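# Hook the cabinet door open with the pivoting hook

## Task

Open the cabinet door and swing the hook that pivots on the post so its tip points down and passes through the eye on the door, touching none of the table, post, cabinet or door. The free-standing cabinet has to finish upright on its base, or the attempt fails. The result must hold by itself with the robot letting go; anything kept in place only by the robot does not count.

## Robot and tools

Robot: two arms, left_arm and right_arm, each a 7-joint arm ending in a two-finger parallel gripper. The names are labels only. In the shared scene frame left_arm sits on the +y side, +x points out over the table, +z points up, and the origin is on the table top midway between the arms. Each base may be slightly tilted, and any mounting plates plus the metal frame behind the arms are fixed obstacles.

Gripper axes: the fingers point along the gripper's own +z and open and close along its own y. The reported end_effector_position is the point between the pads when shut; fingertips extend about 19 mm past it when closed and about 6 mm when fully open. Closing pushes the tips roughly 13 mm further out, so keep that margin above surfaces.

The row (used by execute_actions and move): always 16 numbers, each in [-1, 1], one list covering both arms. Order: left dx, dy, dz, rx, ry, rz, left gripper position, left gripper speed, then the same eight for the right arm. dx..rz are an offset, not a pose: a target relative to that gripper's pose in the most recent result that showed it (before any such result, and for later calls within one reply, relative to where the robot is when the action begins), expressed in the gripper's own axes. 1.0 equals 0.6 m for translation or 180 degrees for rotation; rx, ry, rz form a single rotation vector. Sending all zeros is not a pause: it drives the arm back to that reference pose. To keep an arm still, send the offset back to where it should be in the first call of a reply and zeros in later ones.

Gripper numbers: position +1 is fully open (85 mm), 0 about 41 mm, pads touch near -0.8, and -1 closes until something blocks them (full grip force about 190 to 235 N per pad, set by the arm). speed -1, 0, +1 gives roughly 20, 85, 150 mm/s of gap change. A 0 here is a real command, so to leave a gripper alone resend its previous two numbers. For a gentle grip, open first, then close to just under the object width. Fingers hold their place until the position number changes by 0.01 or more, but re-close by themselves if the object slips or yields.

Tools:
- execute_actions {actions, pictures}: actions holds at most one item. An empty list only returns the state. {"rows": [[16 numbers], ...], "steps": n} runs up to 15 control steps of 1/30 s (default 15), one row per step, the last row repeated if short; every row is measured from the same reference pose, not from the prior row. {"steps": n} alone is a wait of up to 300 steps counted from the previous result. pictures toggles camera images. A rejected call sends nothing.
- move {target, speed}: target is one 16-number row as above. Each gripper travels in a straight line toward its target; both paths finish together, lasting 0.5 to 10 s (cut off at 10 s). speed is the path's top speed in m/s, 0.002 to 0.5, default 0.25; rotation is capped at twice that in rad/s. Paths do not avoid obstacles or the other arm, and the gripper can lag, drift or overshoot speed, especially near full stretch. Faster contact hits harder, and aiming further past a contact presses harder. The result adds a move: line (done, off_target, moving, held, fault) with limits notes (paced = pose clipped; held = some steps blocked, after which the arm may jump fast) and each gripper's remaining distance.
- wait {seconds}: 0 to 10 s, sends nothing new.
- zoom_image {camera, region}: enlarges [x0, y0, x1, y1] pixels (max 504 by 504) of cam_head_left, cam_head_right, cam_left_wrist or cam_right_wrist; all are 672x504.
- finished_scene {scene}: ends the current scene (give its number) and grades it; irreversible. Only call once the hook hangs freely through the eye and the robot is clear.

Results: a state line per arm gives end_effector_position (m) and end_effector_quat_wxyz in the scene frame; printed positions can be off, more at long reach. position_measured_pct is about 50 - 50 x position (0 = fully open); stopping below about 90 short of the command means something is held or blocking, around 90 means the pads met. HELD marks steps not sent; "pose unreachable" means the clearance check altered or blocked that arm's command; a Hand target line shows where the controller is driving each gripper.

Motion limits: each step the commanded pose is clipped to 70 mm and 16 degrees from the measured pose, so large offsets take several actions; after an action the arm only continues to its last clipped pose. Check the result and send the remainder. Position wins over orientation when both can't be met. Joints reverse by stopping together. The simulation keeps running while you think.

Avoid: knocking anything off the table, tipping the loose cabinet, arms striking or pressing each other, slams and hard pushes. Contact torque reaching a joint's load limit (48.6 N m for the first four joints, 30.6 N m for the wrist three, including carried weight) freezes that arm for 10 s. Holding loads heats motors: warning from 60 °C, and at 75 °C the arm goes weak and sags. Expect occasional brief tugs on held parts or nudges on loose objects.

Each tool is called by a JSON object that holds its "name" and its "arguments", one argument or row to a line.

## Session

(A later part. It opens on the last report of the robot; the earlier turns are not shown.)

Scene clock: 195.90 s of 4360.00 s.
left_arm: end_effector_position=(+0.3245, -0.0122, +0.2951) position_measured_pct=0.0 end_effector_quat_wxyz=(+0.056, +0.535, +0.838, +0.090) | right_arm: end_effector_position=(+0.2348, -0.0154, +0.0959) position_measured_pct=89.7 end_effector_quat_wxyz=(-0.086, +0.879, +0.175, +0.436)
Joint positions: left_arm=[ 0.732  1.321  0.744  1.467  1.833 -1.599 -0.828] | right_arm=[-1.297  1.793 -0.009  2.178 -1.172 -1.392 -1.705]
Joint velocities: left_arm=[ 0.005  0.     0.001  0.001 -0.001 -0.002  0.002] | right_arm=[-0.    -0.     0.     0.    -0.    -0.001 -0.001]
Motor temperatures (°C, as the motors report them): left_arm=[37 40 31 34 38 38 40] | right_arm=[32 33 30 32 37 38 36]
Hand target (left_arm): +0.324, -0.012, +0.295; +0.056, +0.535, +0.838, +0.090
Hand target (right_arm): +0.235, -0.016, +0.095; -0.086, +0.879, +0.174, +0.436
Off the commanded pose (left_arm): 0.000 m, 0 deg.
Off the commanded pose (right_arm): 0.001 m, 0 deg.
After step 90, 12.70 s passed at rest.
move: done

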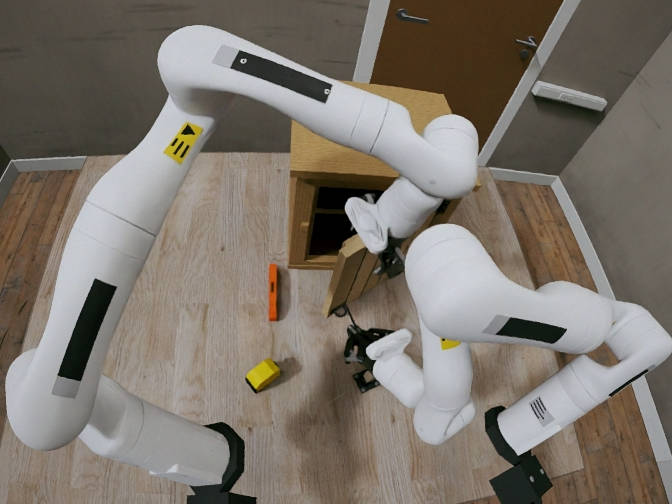

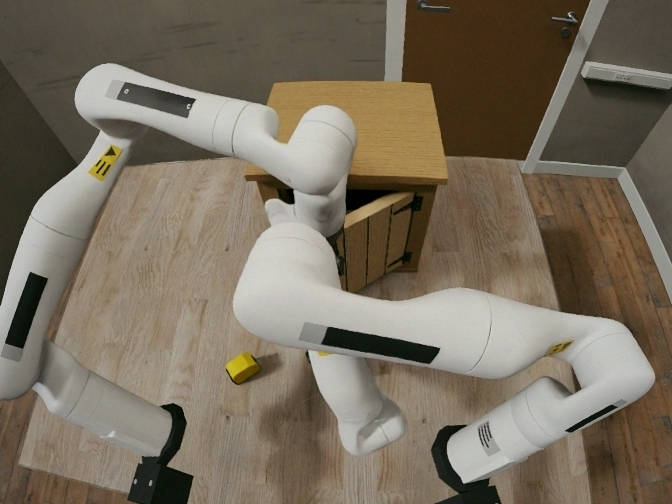

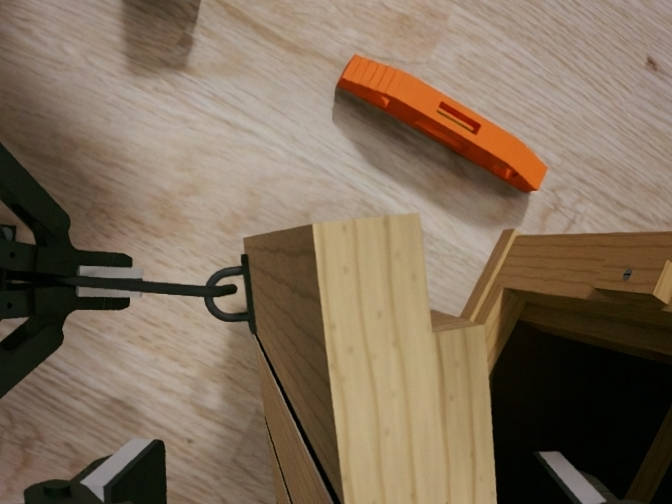

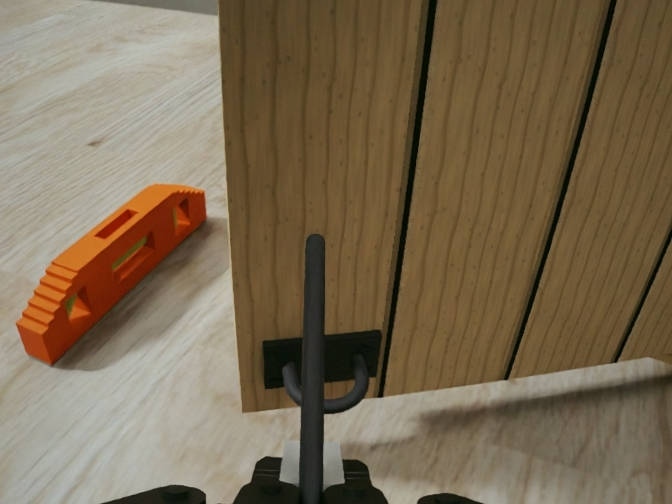

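{"name": "move", "arguments": {
  "target": [0,0.066,0.014,0,0,0,1,0, 0,0.002,0,-0.0044,0,0.0034,-1,0],
  "speed": 0.03
}}

{"name": "move", "arguments": {
  "target": [0,-0.053,-0.0113,0,0,0,1,0, 0,0,0,0,0,0,-1,0],
  "speed": 0.05
}}

Scene clock: 216.13 s of 4360.00 s.
left_arm: end_effector_position=(+0.3610, +0.0048, +0.2952) position_measured_pct=0.0 end_effector_quat_wxyz=(+0.056, +0.535, +0.838, +0.090) | right_arm: end_effector_position=(+0.2350, -0.0166, +0.0964) position_measured_pct=89.7 end_effector_quat_wxyz=(-0.082, +0.880, +0.167, +0.437)
Joint positions: left_arm=[ 0.673  1.288  0.74   1.456  1.815 -1.596 -0.906] | right_arm=[-1.297  1.791 -0.015  2.17  -1.191 -1.391 -1.702]
Joint velocities: left_arm=[-0.001 -0.001 -0.     0.001 -0.     0.001 -0.   ] | right_arm=[ 0.    -0.    -0.001 -0.     0.    -0.001 -0.001]
Motor temperatures (°C, as the motors report them): left_arm=[37 40 31 34 38 38 40] | right_arm=[32 33 30 32 37 38 36]
Hand target (left_arm): +0.361, +0.005, +0.295; +0.056, +0.535, +0.838, +0.090
Hand target (right_arm): +0.235, -0.017, +0.096; -0.082, +0.880, +0.167, +0.437
Off the commanded pose (left_arm): 0.000 m, 0 deg.
Off the commanded pose (right_arm): 0.001 m, 0 deg.
After step 90, 15.60 s passed at rest.
move: done

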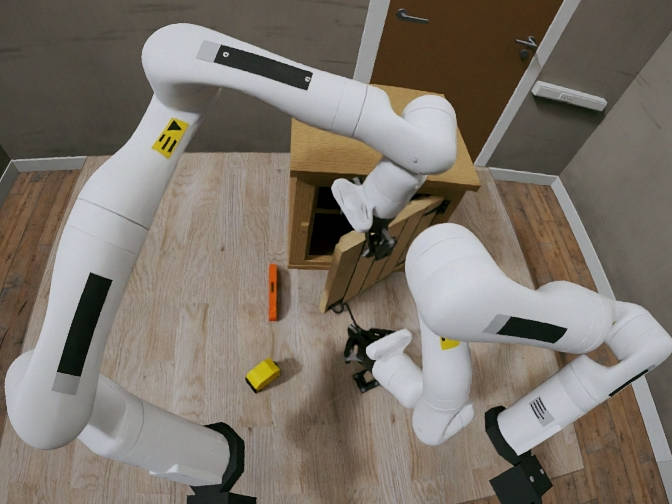

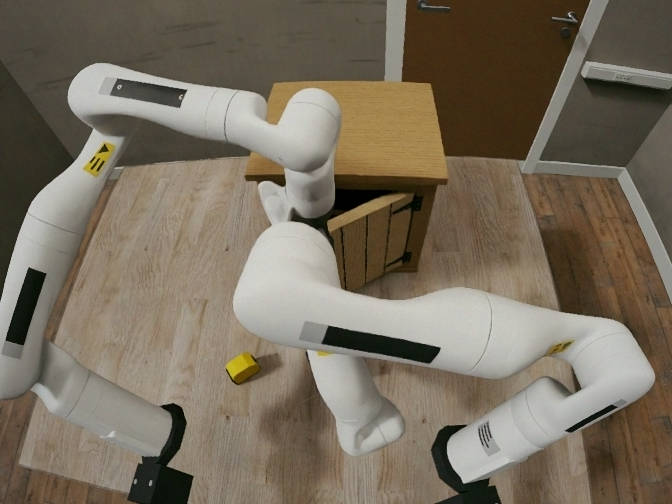

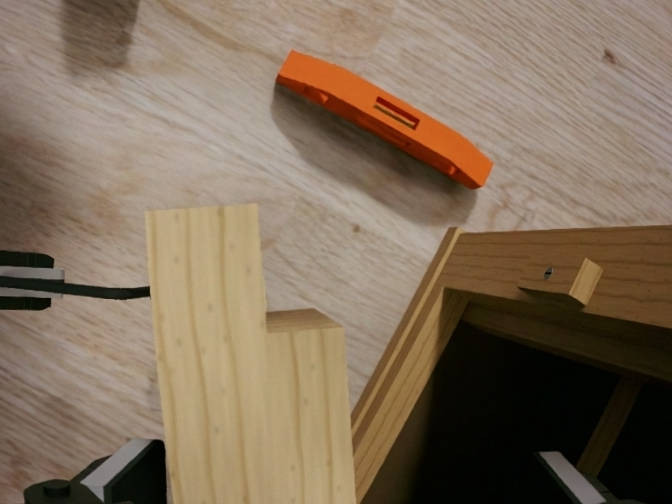

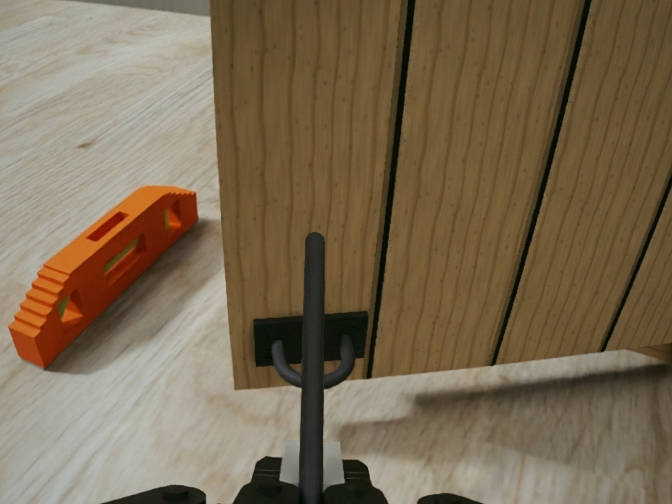

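Scene clock: 217.07 s of 4360.00 s.
left_arm: end_effector_position=(+0.3317, -0.0088, +0.2951) position_measured_pct=0.0 end_effector_quat_wxyz=(+0.056, +0.535, +0.838, +0.090) | right_arm: end_effector_position=(+0.2348, -0.0166, +0.0968) position_measured_pct=89.7 end_effector_quat_wxyz=(-0.083, +0.880, +0.168, +0.437)
Joint positions: left_arm=[ 0.72   1.314  0.743  1.466  1.83  -1.598 -0.843] | right_arm=[-1.298  1.79  -0.016  2.171 -1.191 -1.391 -1.702]
Joint velocities: left_arm=[ 0.002  0.001  0.    -0.001  0.    -0.003 -0.002] | right_arm=[ 0.     0.    -0.001  0.001  0.     0.002  0.001]
Motor temperatures (°C, as the motors report them): left_arm=[37 40 31 34 38 38 40] | right_arm=[32 33 30 32 37 38 36]
Hand target (left_arm): +0.332, -0.009, +0.295; +0.056, +0.535, +0.838, +0.090
Hand target (right_arm): +0.235, -0.017, +0.096; -0.082, +0.880, +0.167, +0.437
Off the commanded pose (left_arm): 0.000 m, 0 deg.
Off the commanded pose (right_arm): 0.000 m, 0 deg.
move: done

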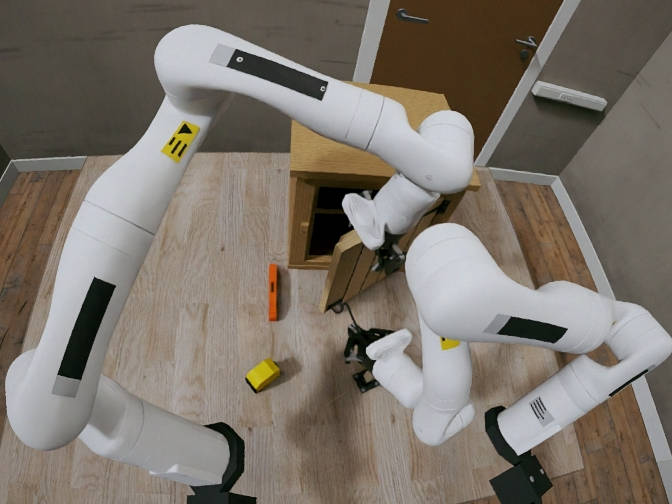

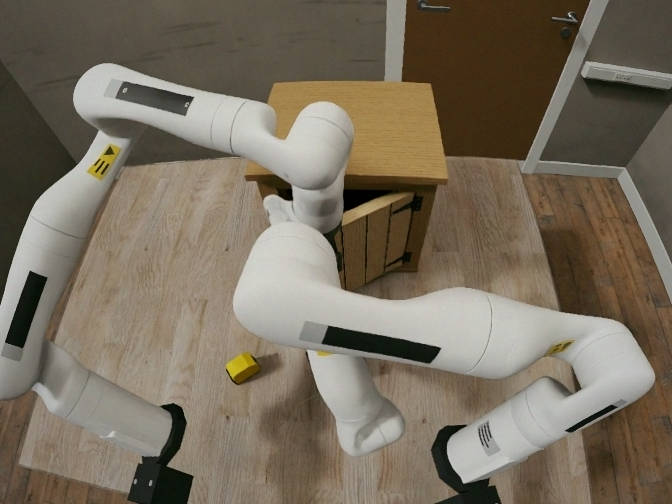

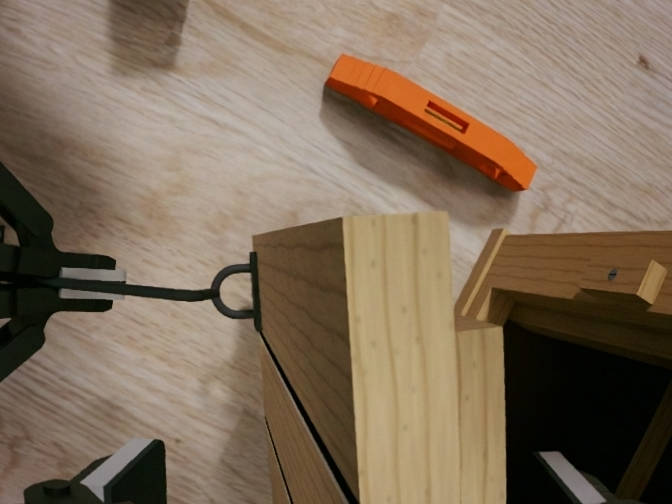

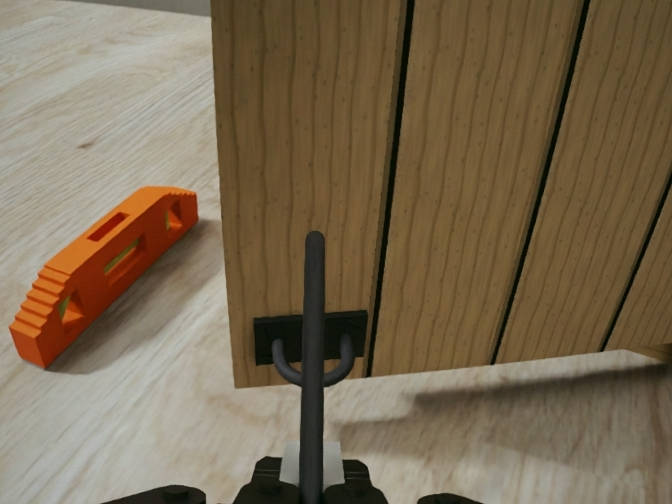

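{"name": "move", "arguments": {
  "target": [0,0,0,0,0,0,1,0, -0.0155,0,0.0248,0,0,0,-1,0],
  "speed": 0.02
}}

{"name": "zoom_image", "arguments": {
  "camera": "cam_left_wrist",
  "region": [100, 210, 340, 370]
}}

Scene clock: 226.43 s of 4360.00 s.
left_arm: end_effector_position=(+0.3317, -0.0088, +0.2951) position_measured_pct=0.0 end_effector_quat_wxyz=(+0.056, +0.535, +0.838, +0.090) | right_arm: end_effector_position=(+0.2391, -0.0148, +0.0816) position_measured_pct=89.7 end_effector_quat_wxyz=(-0.083, +0.880, +0.169, +0.436)
Joint positions: left_arm=[ 0.72   1.314  0.743  1.466  1.83  -1.598 -0.843] | right_arm=[-1.277  1.821  0.008  2.146 -1.16  -1.388 -1.707]
Joint velocities: left_arm=[ 0.     0.     0.    -0.001 -0.     0.     0.   ] | right_arm=[ 0.     0.002  0.    -0.001  0.001 -0.001 -0.   ]
Motor temperatures (°C, as the motors report them): left_arm=[37 40 31 34 38 38 40] | right_arm=[32 33 30 32 37 39 36]
Hand target (left_arm): +0.332, -0.009, +0.295; +0.056, +0.535, +0.838, +0.090
Hand target (right_arm): +0.240, -0.014, +0.080; -0.083, +0.880, +0.168, +0.437
Off the commanded pose (left_arm): 0.000 m, 0 deg.
Off the commanded pose (right_arm): 0.002 m, 0 deg.
After step 90, 5.27 s passed at rest.
move: done

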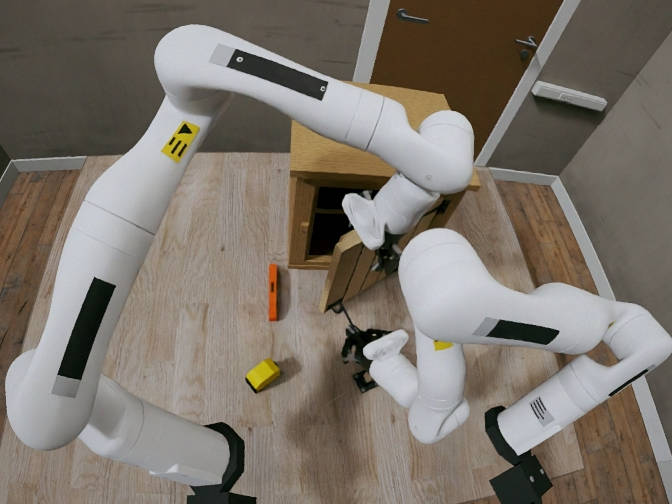

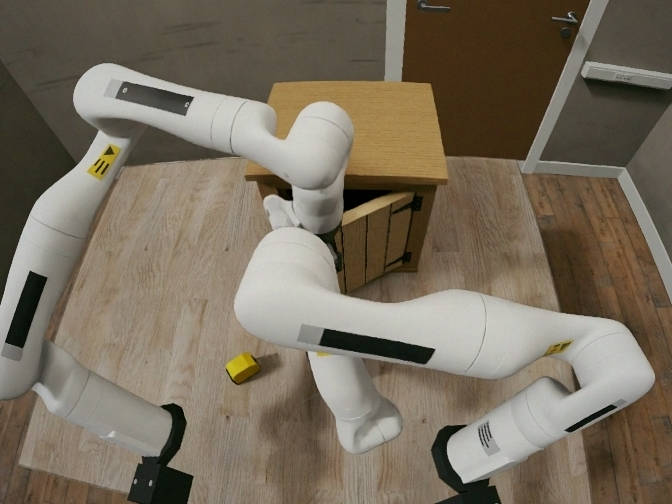

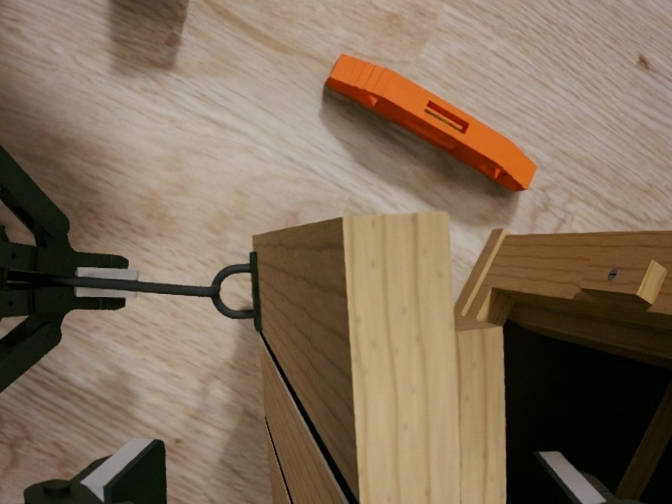

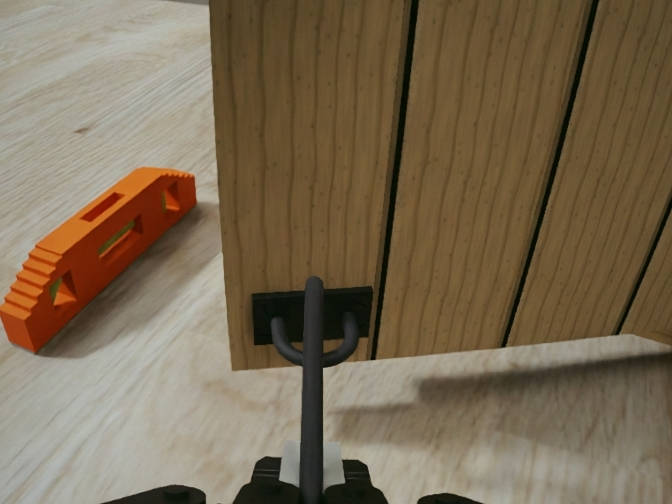

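Region (100, 210, 340, 370) of cam_left_wrist's 672x504 image, scaled by 2.100.

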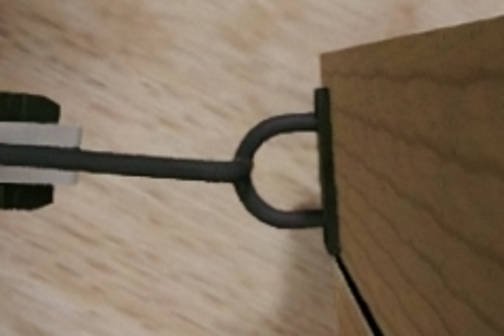

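{"name": "move", "arguments": {
  "target": [0,0,0,0,0,0,1,0, 0.0131,0,-0.0103,0,0,0,-1,0],
  "speed": 0.02
}}

{"name": "move", "arguments": {
  "target": [0,-0.0245,-0.0052,0,0,0,1,0, 0,0,0,0,0,0,-1,0],
  "speed": 0.02
}}

{"name": "zoom_image", "arguments": {
  "camera": "cam_left_wrist",
  "region": [100, 210, 340, 370]
}}

Scene clock: 242.07 s of 4360.00 s.
left_arm: end_effector_position=(+0.3317, -0.0088, +0.2951) position_measured_pct=0.0 end_effector_quat_wxyz=(+0.056, +0.535, +0.838, +0.090) | right_arm: end_effector_position=(+0.2375, -0.0160, +0.0892) position_measured_pct=89.7 end_effector_quat_wxyz=(-0.081, +0.881, +0.170, +0.434)
Joint positions: left_arm=[ 0.72   1.314  0.743  1.466  1.83  -1.598 -0.843] | right_arm=[-1.286  1.8   -0.001  2.161 -1.172 -1.381 -1.699]
Joint velocities: left_arm=[-0.001 -0.    -0.    -0.     0.001 -0.    -0.   ] | right_arm=[-0.004 -0.001  0.003  0.    -0.001  0.005 -0.002]
Motor temperatures (°C, as the motors report them): left_arm=[37 41 31 34 38 38 40] | right_arm=[32 33 30 32 37 39 36]
Hand target (left_arm): +0.332, -0.009, +0.295; +0.056, +0.535, +0.838, +0.090
Hand target (right_arm): +0.239, -0.015, +0.092; -0.083, +0.880, +0.169, +0.436
Off the commanded pose (left_arm): 0.000 m, 0 deg.
Off the commanded pose (right_arm): 0.003 m, 0 deg.
After step 90, 11.90 s passed at rest.
move: done

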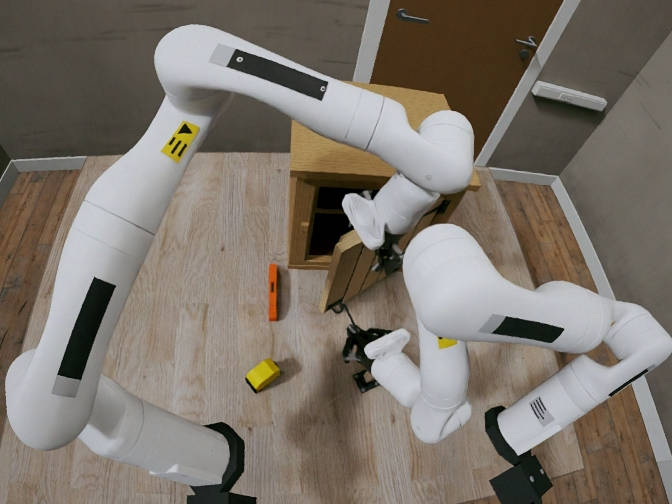

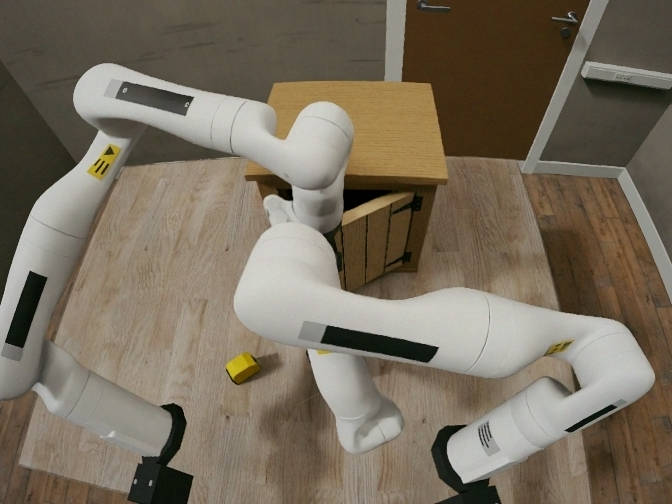

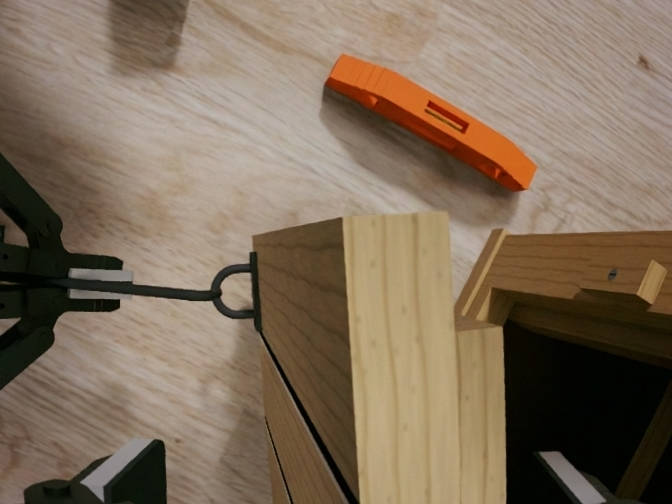

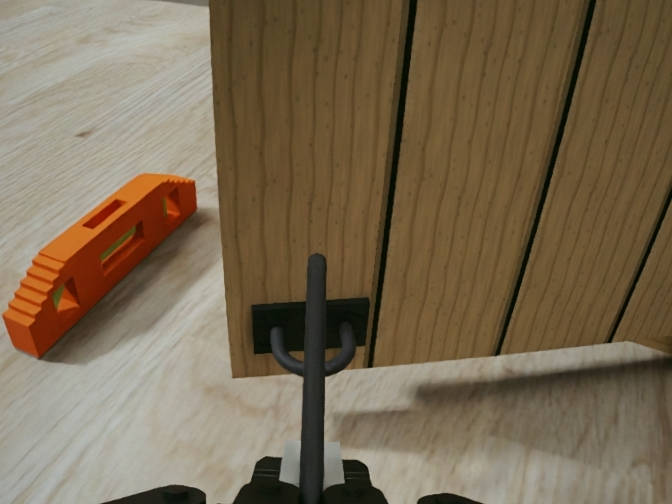

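Scene clock: 243.03 s of 4360.00 s.
left_arm: end_effector_position=(+0.3182, -0.0151, +0.2951) position_measured_pct=0.0 end_effector_quat_wxyz=(+0.056, +0.535, +0.838, +0.090) | right_arm: end_effector_position=(+0.2376, -0.0161, +0.0885) position_measured_pct=89.7 end_effector_quat_wxyz=(-0.081, +0.881, +0.170, +0.434)
Joint positions: left_arm=[ 0.742  1.327  0.745  1.468  1.837 -1.599 -0.815] | right_arm=[-1.286  1.801  0.     2.16  -1.172 -1.38  -1.7  ]
Joint velocities: left_arm=[ 0.002  0.001  0.     0.002 -0.     0.     0.   ] | right_arm=[-0.001  0.    -0.001  0.    -0.     0.001  0.001]
Motor temperatures (°C, as the motors report them): left_arm=[37 41 31 34 38 38 40] | right_arm=[32 33 30 32 37 39 36]
Hand target (left_arm): +0.318, -0.015, +0.295; +0.056, +0.535, +0.838, +0.090
Hand target (right_arm): +0.238, -0.016, +0.089; -0.081, +0.881, +0.170, +0.434
Off the commanded pose (left_arm): 0.000 m, 0 deg.
Off the commanded pose (right_arm): 0.001 m, 0 deg.
move: done

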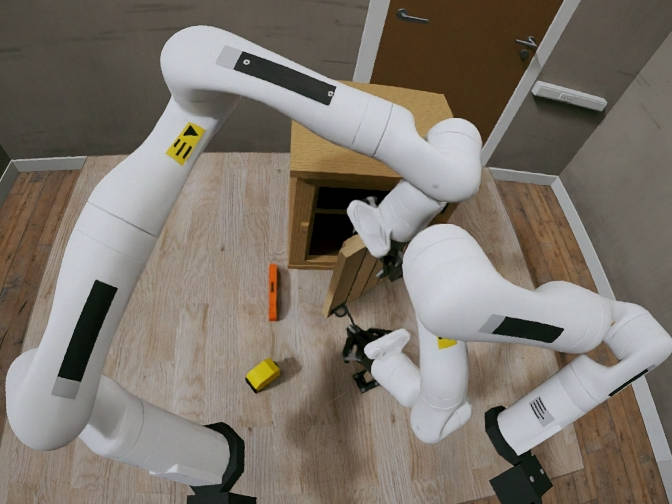

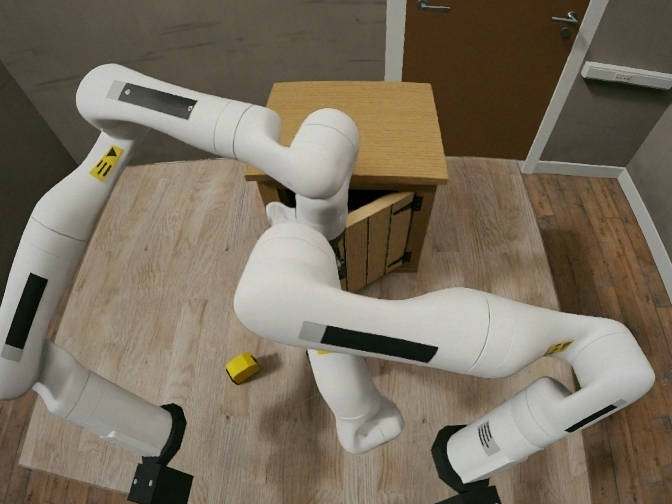

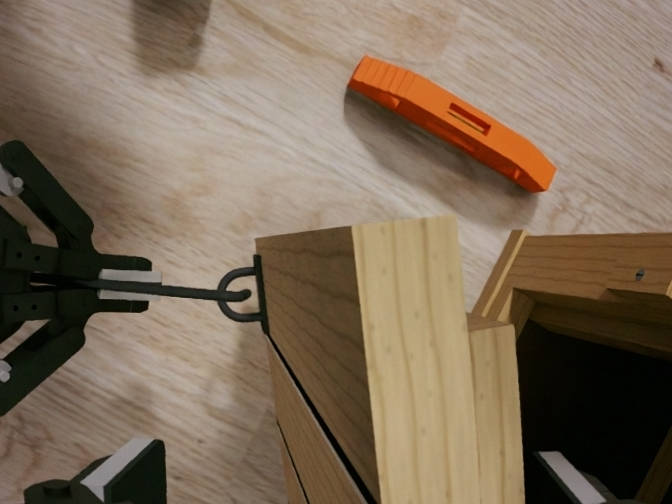

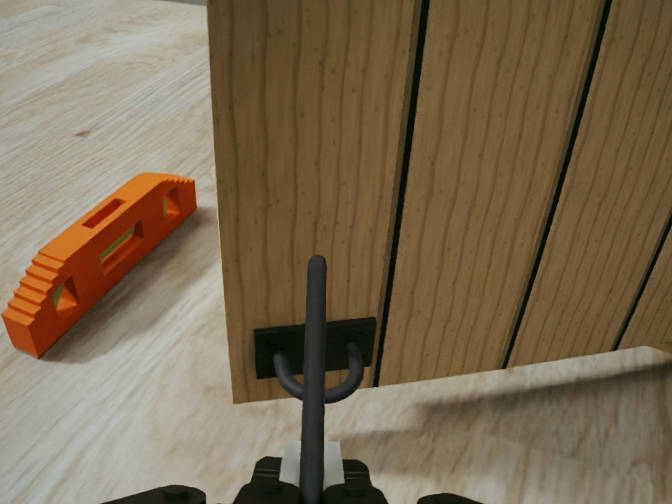

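Region (100, 210, 340, 370) of cam_left_wrist's 672x504 image, scaled by 2.100.

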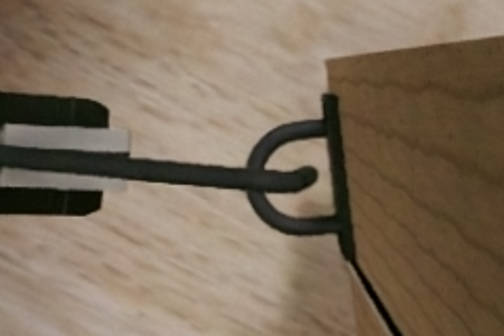

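{"name": "move", "arguments": {
  "target": [0,0.013,0.003,0,0,0,1,0, -0.0177,0,0.018,0,0,0,-1,0],
  "speed": 0.02
}}

{"name": "zoom_image", "arguments": {
  "camera": "cam_left_wrist",
  "region": [100, 210, 340, 370]
}}

Scene clock: 250.83 s of 4360.00 s.
left_arm: end_effector_position=(+0.3254, -0.0118, +0.2950) position_measured_pct=0.0 end_effector_quat_wxyz=(+0.056, +0.535, +0.838, +0.090) | right_arm: end_effector_position=(+0.2395, -0.0146, +0.0766) position_measured_pct=89.7 end_effector_quat_wxyz=(-0.082, +0.880, +0.170, +0.435)
Joint positions: left_arm=[ 0.73   1.32   0.744  1.467  1.833 -1.598 -0.829] | right_arm=[-1.271  1.831  0.014  2.139 -1.152 -1.386 -1.708]
Joint velocities: left_arm=[-0.001 -0.001  0.     0.     0.001 -0.    -0.002] | right_arm=[ 0.003  0.002 -0.002 -0.002  0.002 -0.003  0.001]
Motor temperatures (°C, as the motors report them): left_arm=[37 41 31 34 38 38 40] | right_arm=[32 33 30 32 37 39 36]
Hand target (left_arm): +0.325, -0.012, +0.295; +0.056, +0.535, +0.838, +0.090
Hand target (right_arm): +0.239, -0.015, +0.074; -0.081, +0.881, +0.170, +0.434
Off the commanded pose (left_arm): 0.000 m, 0 deg.
Off the commanded pose (right_arm): 0.003 m, 0 deg.
After step 90, 3.83 s passed at rest.
move: done

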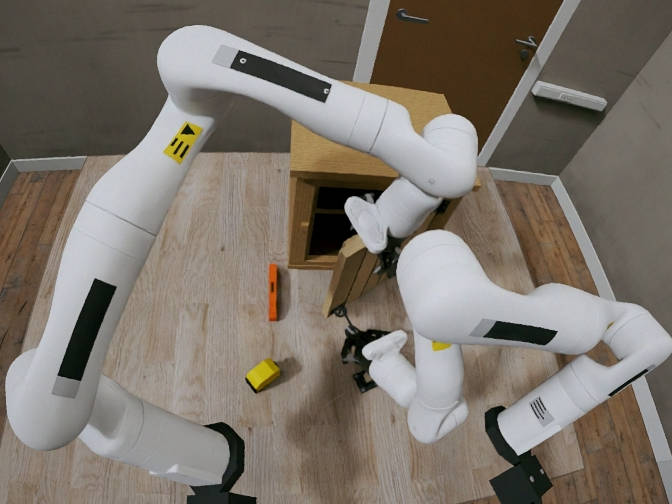

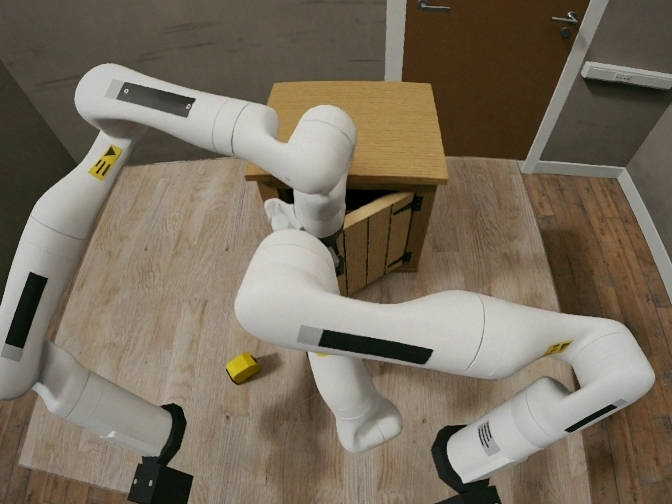

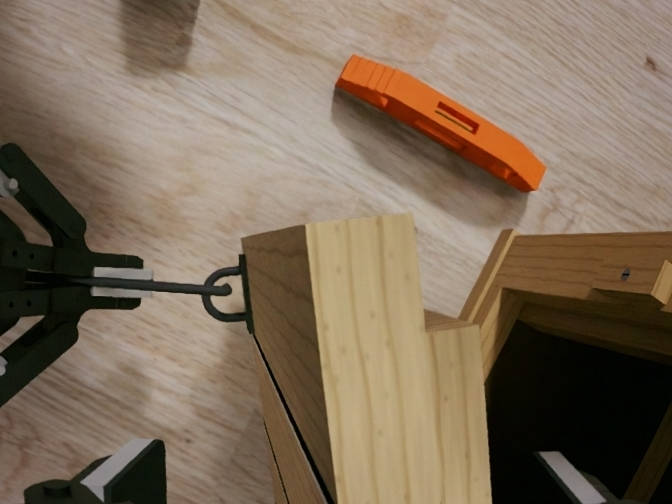

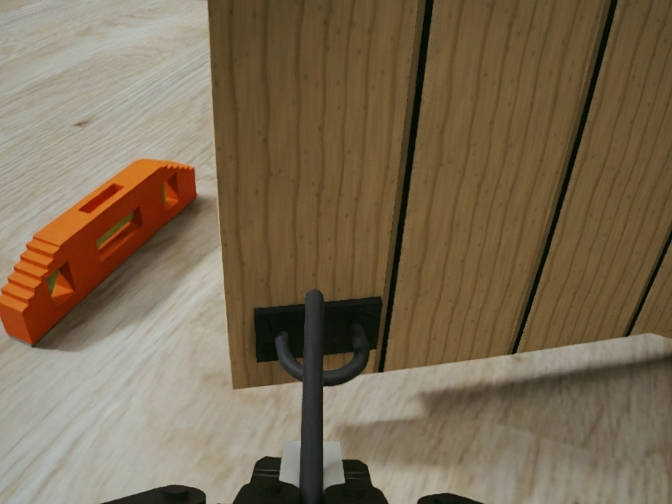

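Region (100, 210, 340, 370) of cam_left_wrist's 672x504 image, scaled by 2.100.

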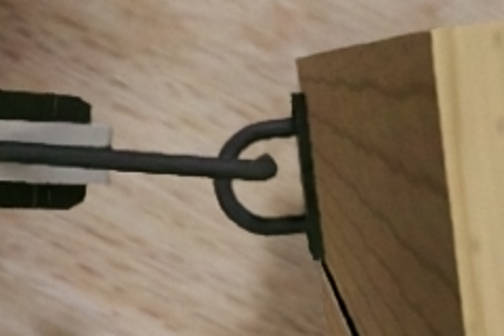

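{"name": "move", "arguments": {
  "target": [0,0,0,0,0,0,1,0, 0,0,0,0,0,0,-0.3,-1],
  "speed": 0.02
}}

{"name": "zoom_image", "arguments": {
  "camera": "cam_left_wrist",
  "region": [100, 210, 340, 370]
}}

Scene clock: 256.93 s of 4360.00 s.
left_arm: end_effector_position=(+0.3254, -0.0118, +0.2950) position_measured_pct=0.0 end_effector_quat_wxyz=(+0.056, +0.535, +0.838, +0.090) | right_arm: end_effector_position=(+0.2395, -0.0146, +0.0766) position_measured_pct=65.1 end_effector_quat_wxyz=(-0.082, +0.880, +0.170, +0.435)
Joint positions: left_arm=[ 0.73   1.32   0.744  1.467  1.833 -1.598 -0.829] | right_arm=[-1.272  1.831  0.014  2.139 -1.152 -1.385 -1.708]
Joint velocities: left_arm=[-0.    -0.001 -0.     0.    -0.     0.001  0.   ] | right_arm=[ 0.     0.    -0.     0.     0.     0.001 -0.001]
Motor temperatures (°C, as the motors report them): left_arm=[37 41 31 34 38 38 40] | right_arm=[32 33 30 32 37 39 36]
Hand target (left_arm): +0.325, -0.012, +0.295; +0.056, +0.535, +0.838, +0.090
Hand target (right_arm): +0.240, -0.015, +0.077; -0.082, +0.880, +0.170, +0.435
Off the commanded pose (left_arm): 0.000 m, 0 deg.
Off the commanded pose (right_arm): 0.000 m, 0 deg.
After step 90, 1.63 s passed at rest.
move: done

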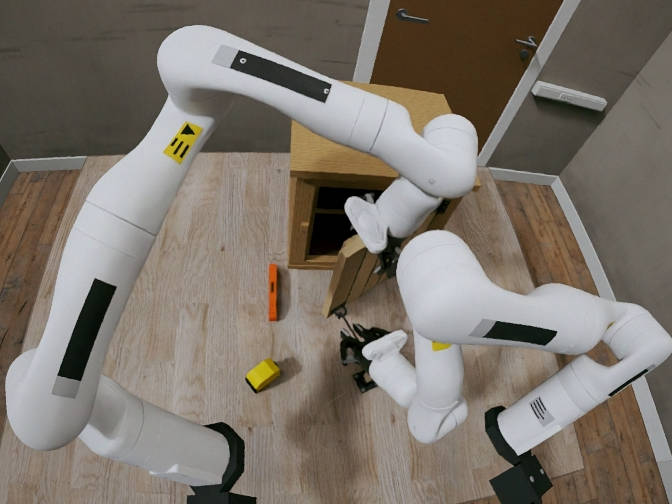

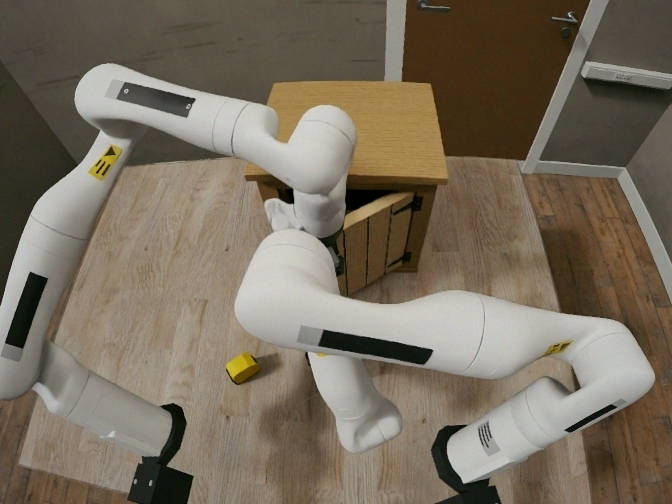

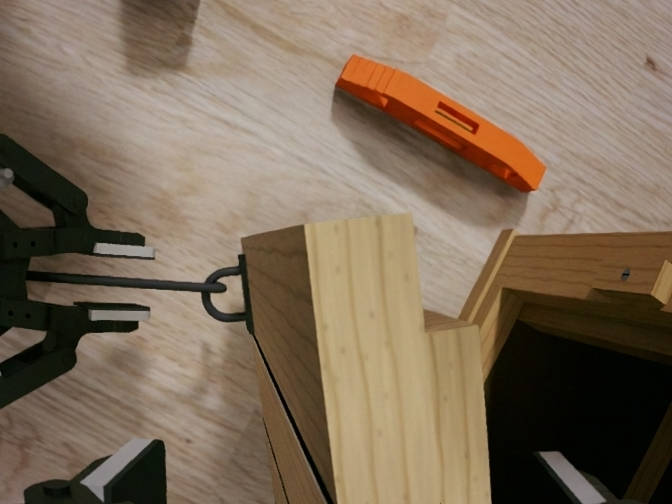

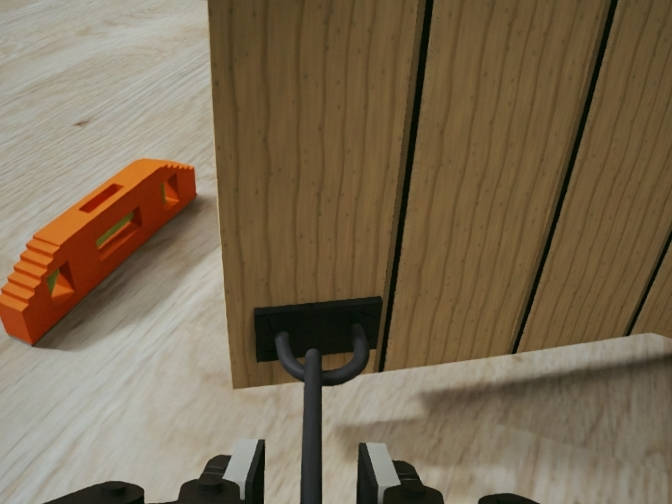

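Region (100, 210, 340, 370) of cam_left_wrist's 672x504 image, scaled by 2.100.

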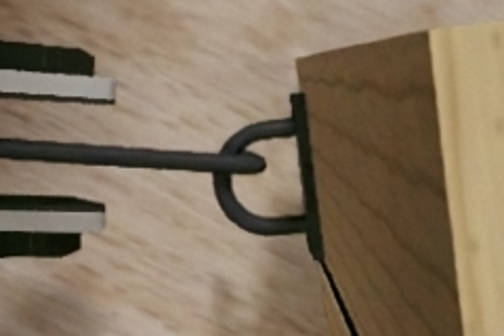

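{"name": "move", "arguments": {
  "target": [0,0.024,-0.114,0,0,0,1,0, 0.078,0,-0.095,0,0,0,-0.3,-1],
  "speed": 0.08
}}

Scene clock: 262.53 s of 4360.00 s.
left_arm: end_effector_position=(+0.3250, -0.0118, +0.3647) position_measured_pct=0.0 end_effector_quat_wxyz=(+0.056, +0.535, +0.838, +0.090) | right_arm: end_effector_position=(+0.2242, -0.0210, +0.1481) position_measured_pct=65.1 end_effector_quat_wxyz=(-0.082, +0.880, +0.170, +0.435)
Joint positions: left_arm=[ 0.793  1.253  0.792  1.373  1.906 -1.703 -0.904] | right_arm=[-1.355  1.665 -0.085  2.249 -1.283 -1.383 -1.651]
Joint velocities: left_arm=[ 0.002 -0.     0.001 -0.     0.     0.     0.   ] | right_arm=[-0.002 -0.007 -0.001  0.001 -0.    -0.001  0.001]
Motor temperatures (°C, as the motors report them): left_arm=[37 41 31 34 38 38 40] | right_arm=[32 33 30 32 37 39 36]
Hand target (left_arm): +0.325, -0.012, +0.365; +0.056, +0.535, +0.838, +0.090
Hand target (right_arm): +0.224, -0.021, +0.148; -0.082, +0.880, +0.170, +0.435
Off the commanded pose (left_arm): 0.000 m, 0 deg.
Off the commanded pose (right_arm): 0.001 m, 0 deg.
After step 90, 1.37 s passed at rest.
move: done

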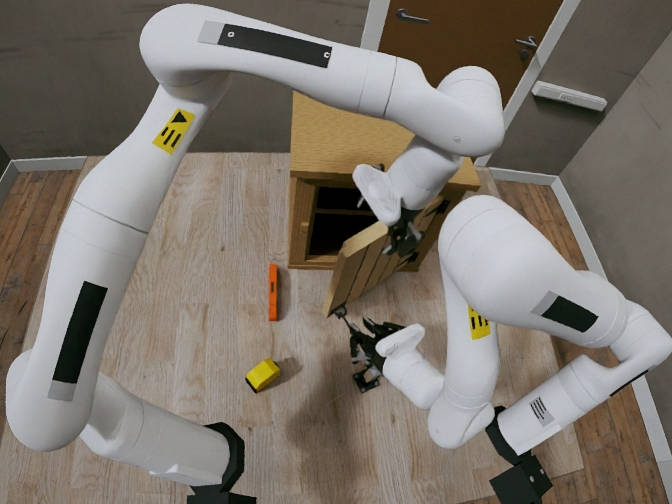

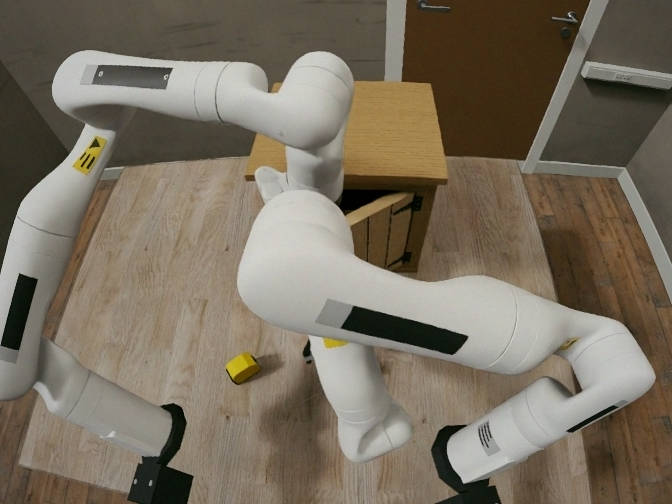

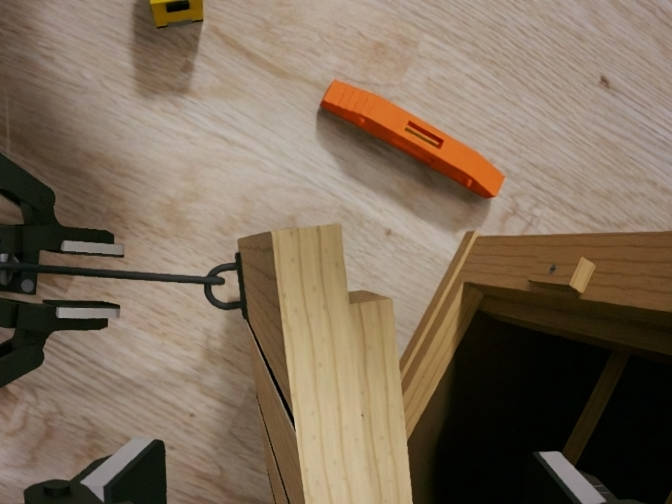

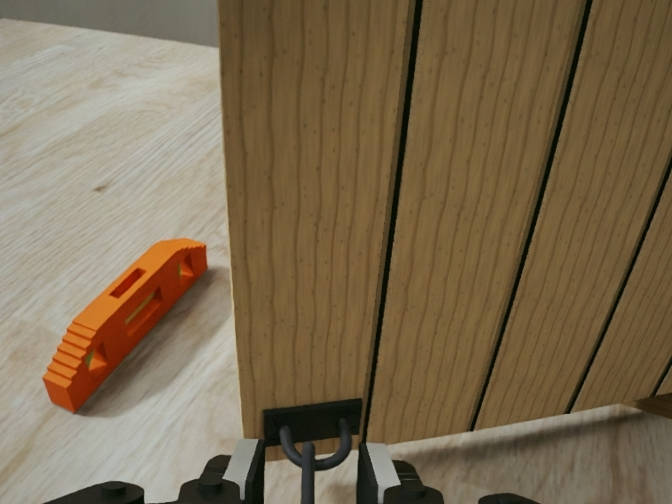

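{"name": "finished_scene", "arguments": {
  "scene": 2
}}

The scene is finished: the task was done.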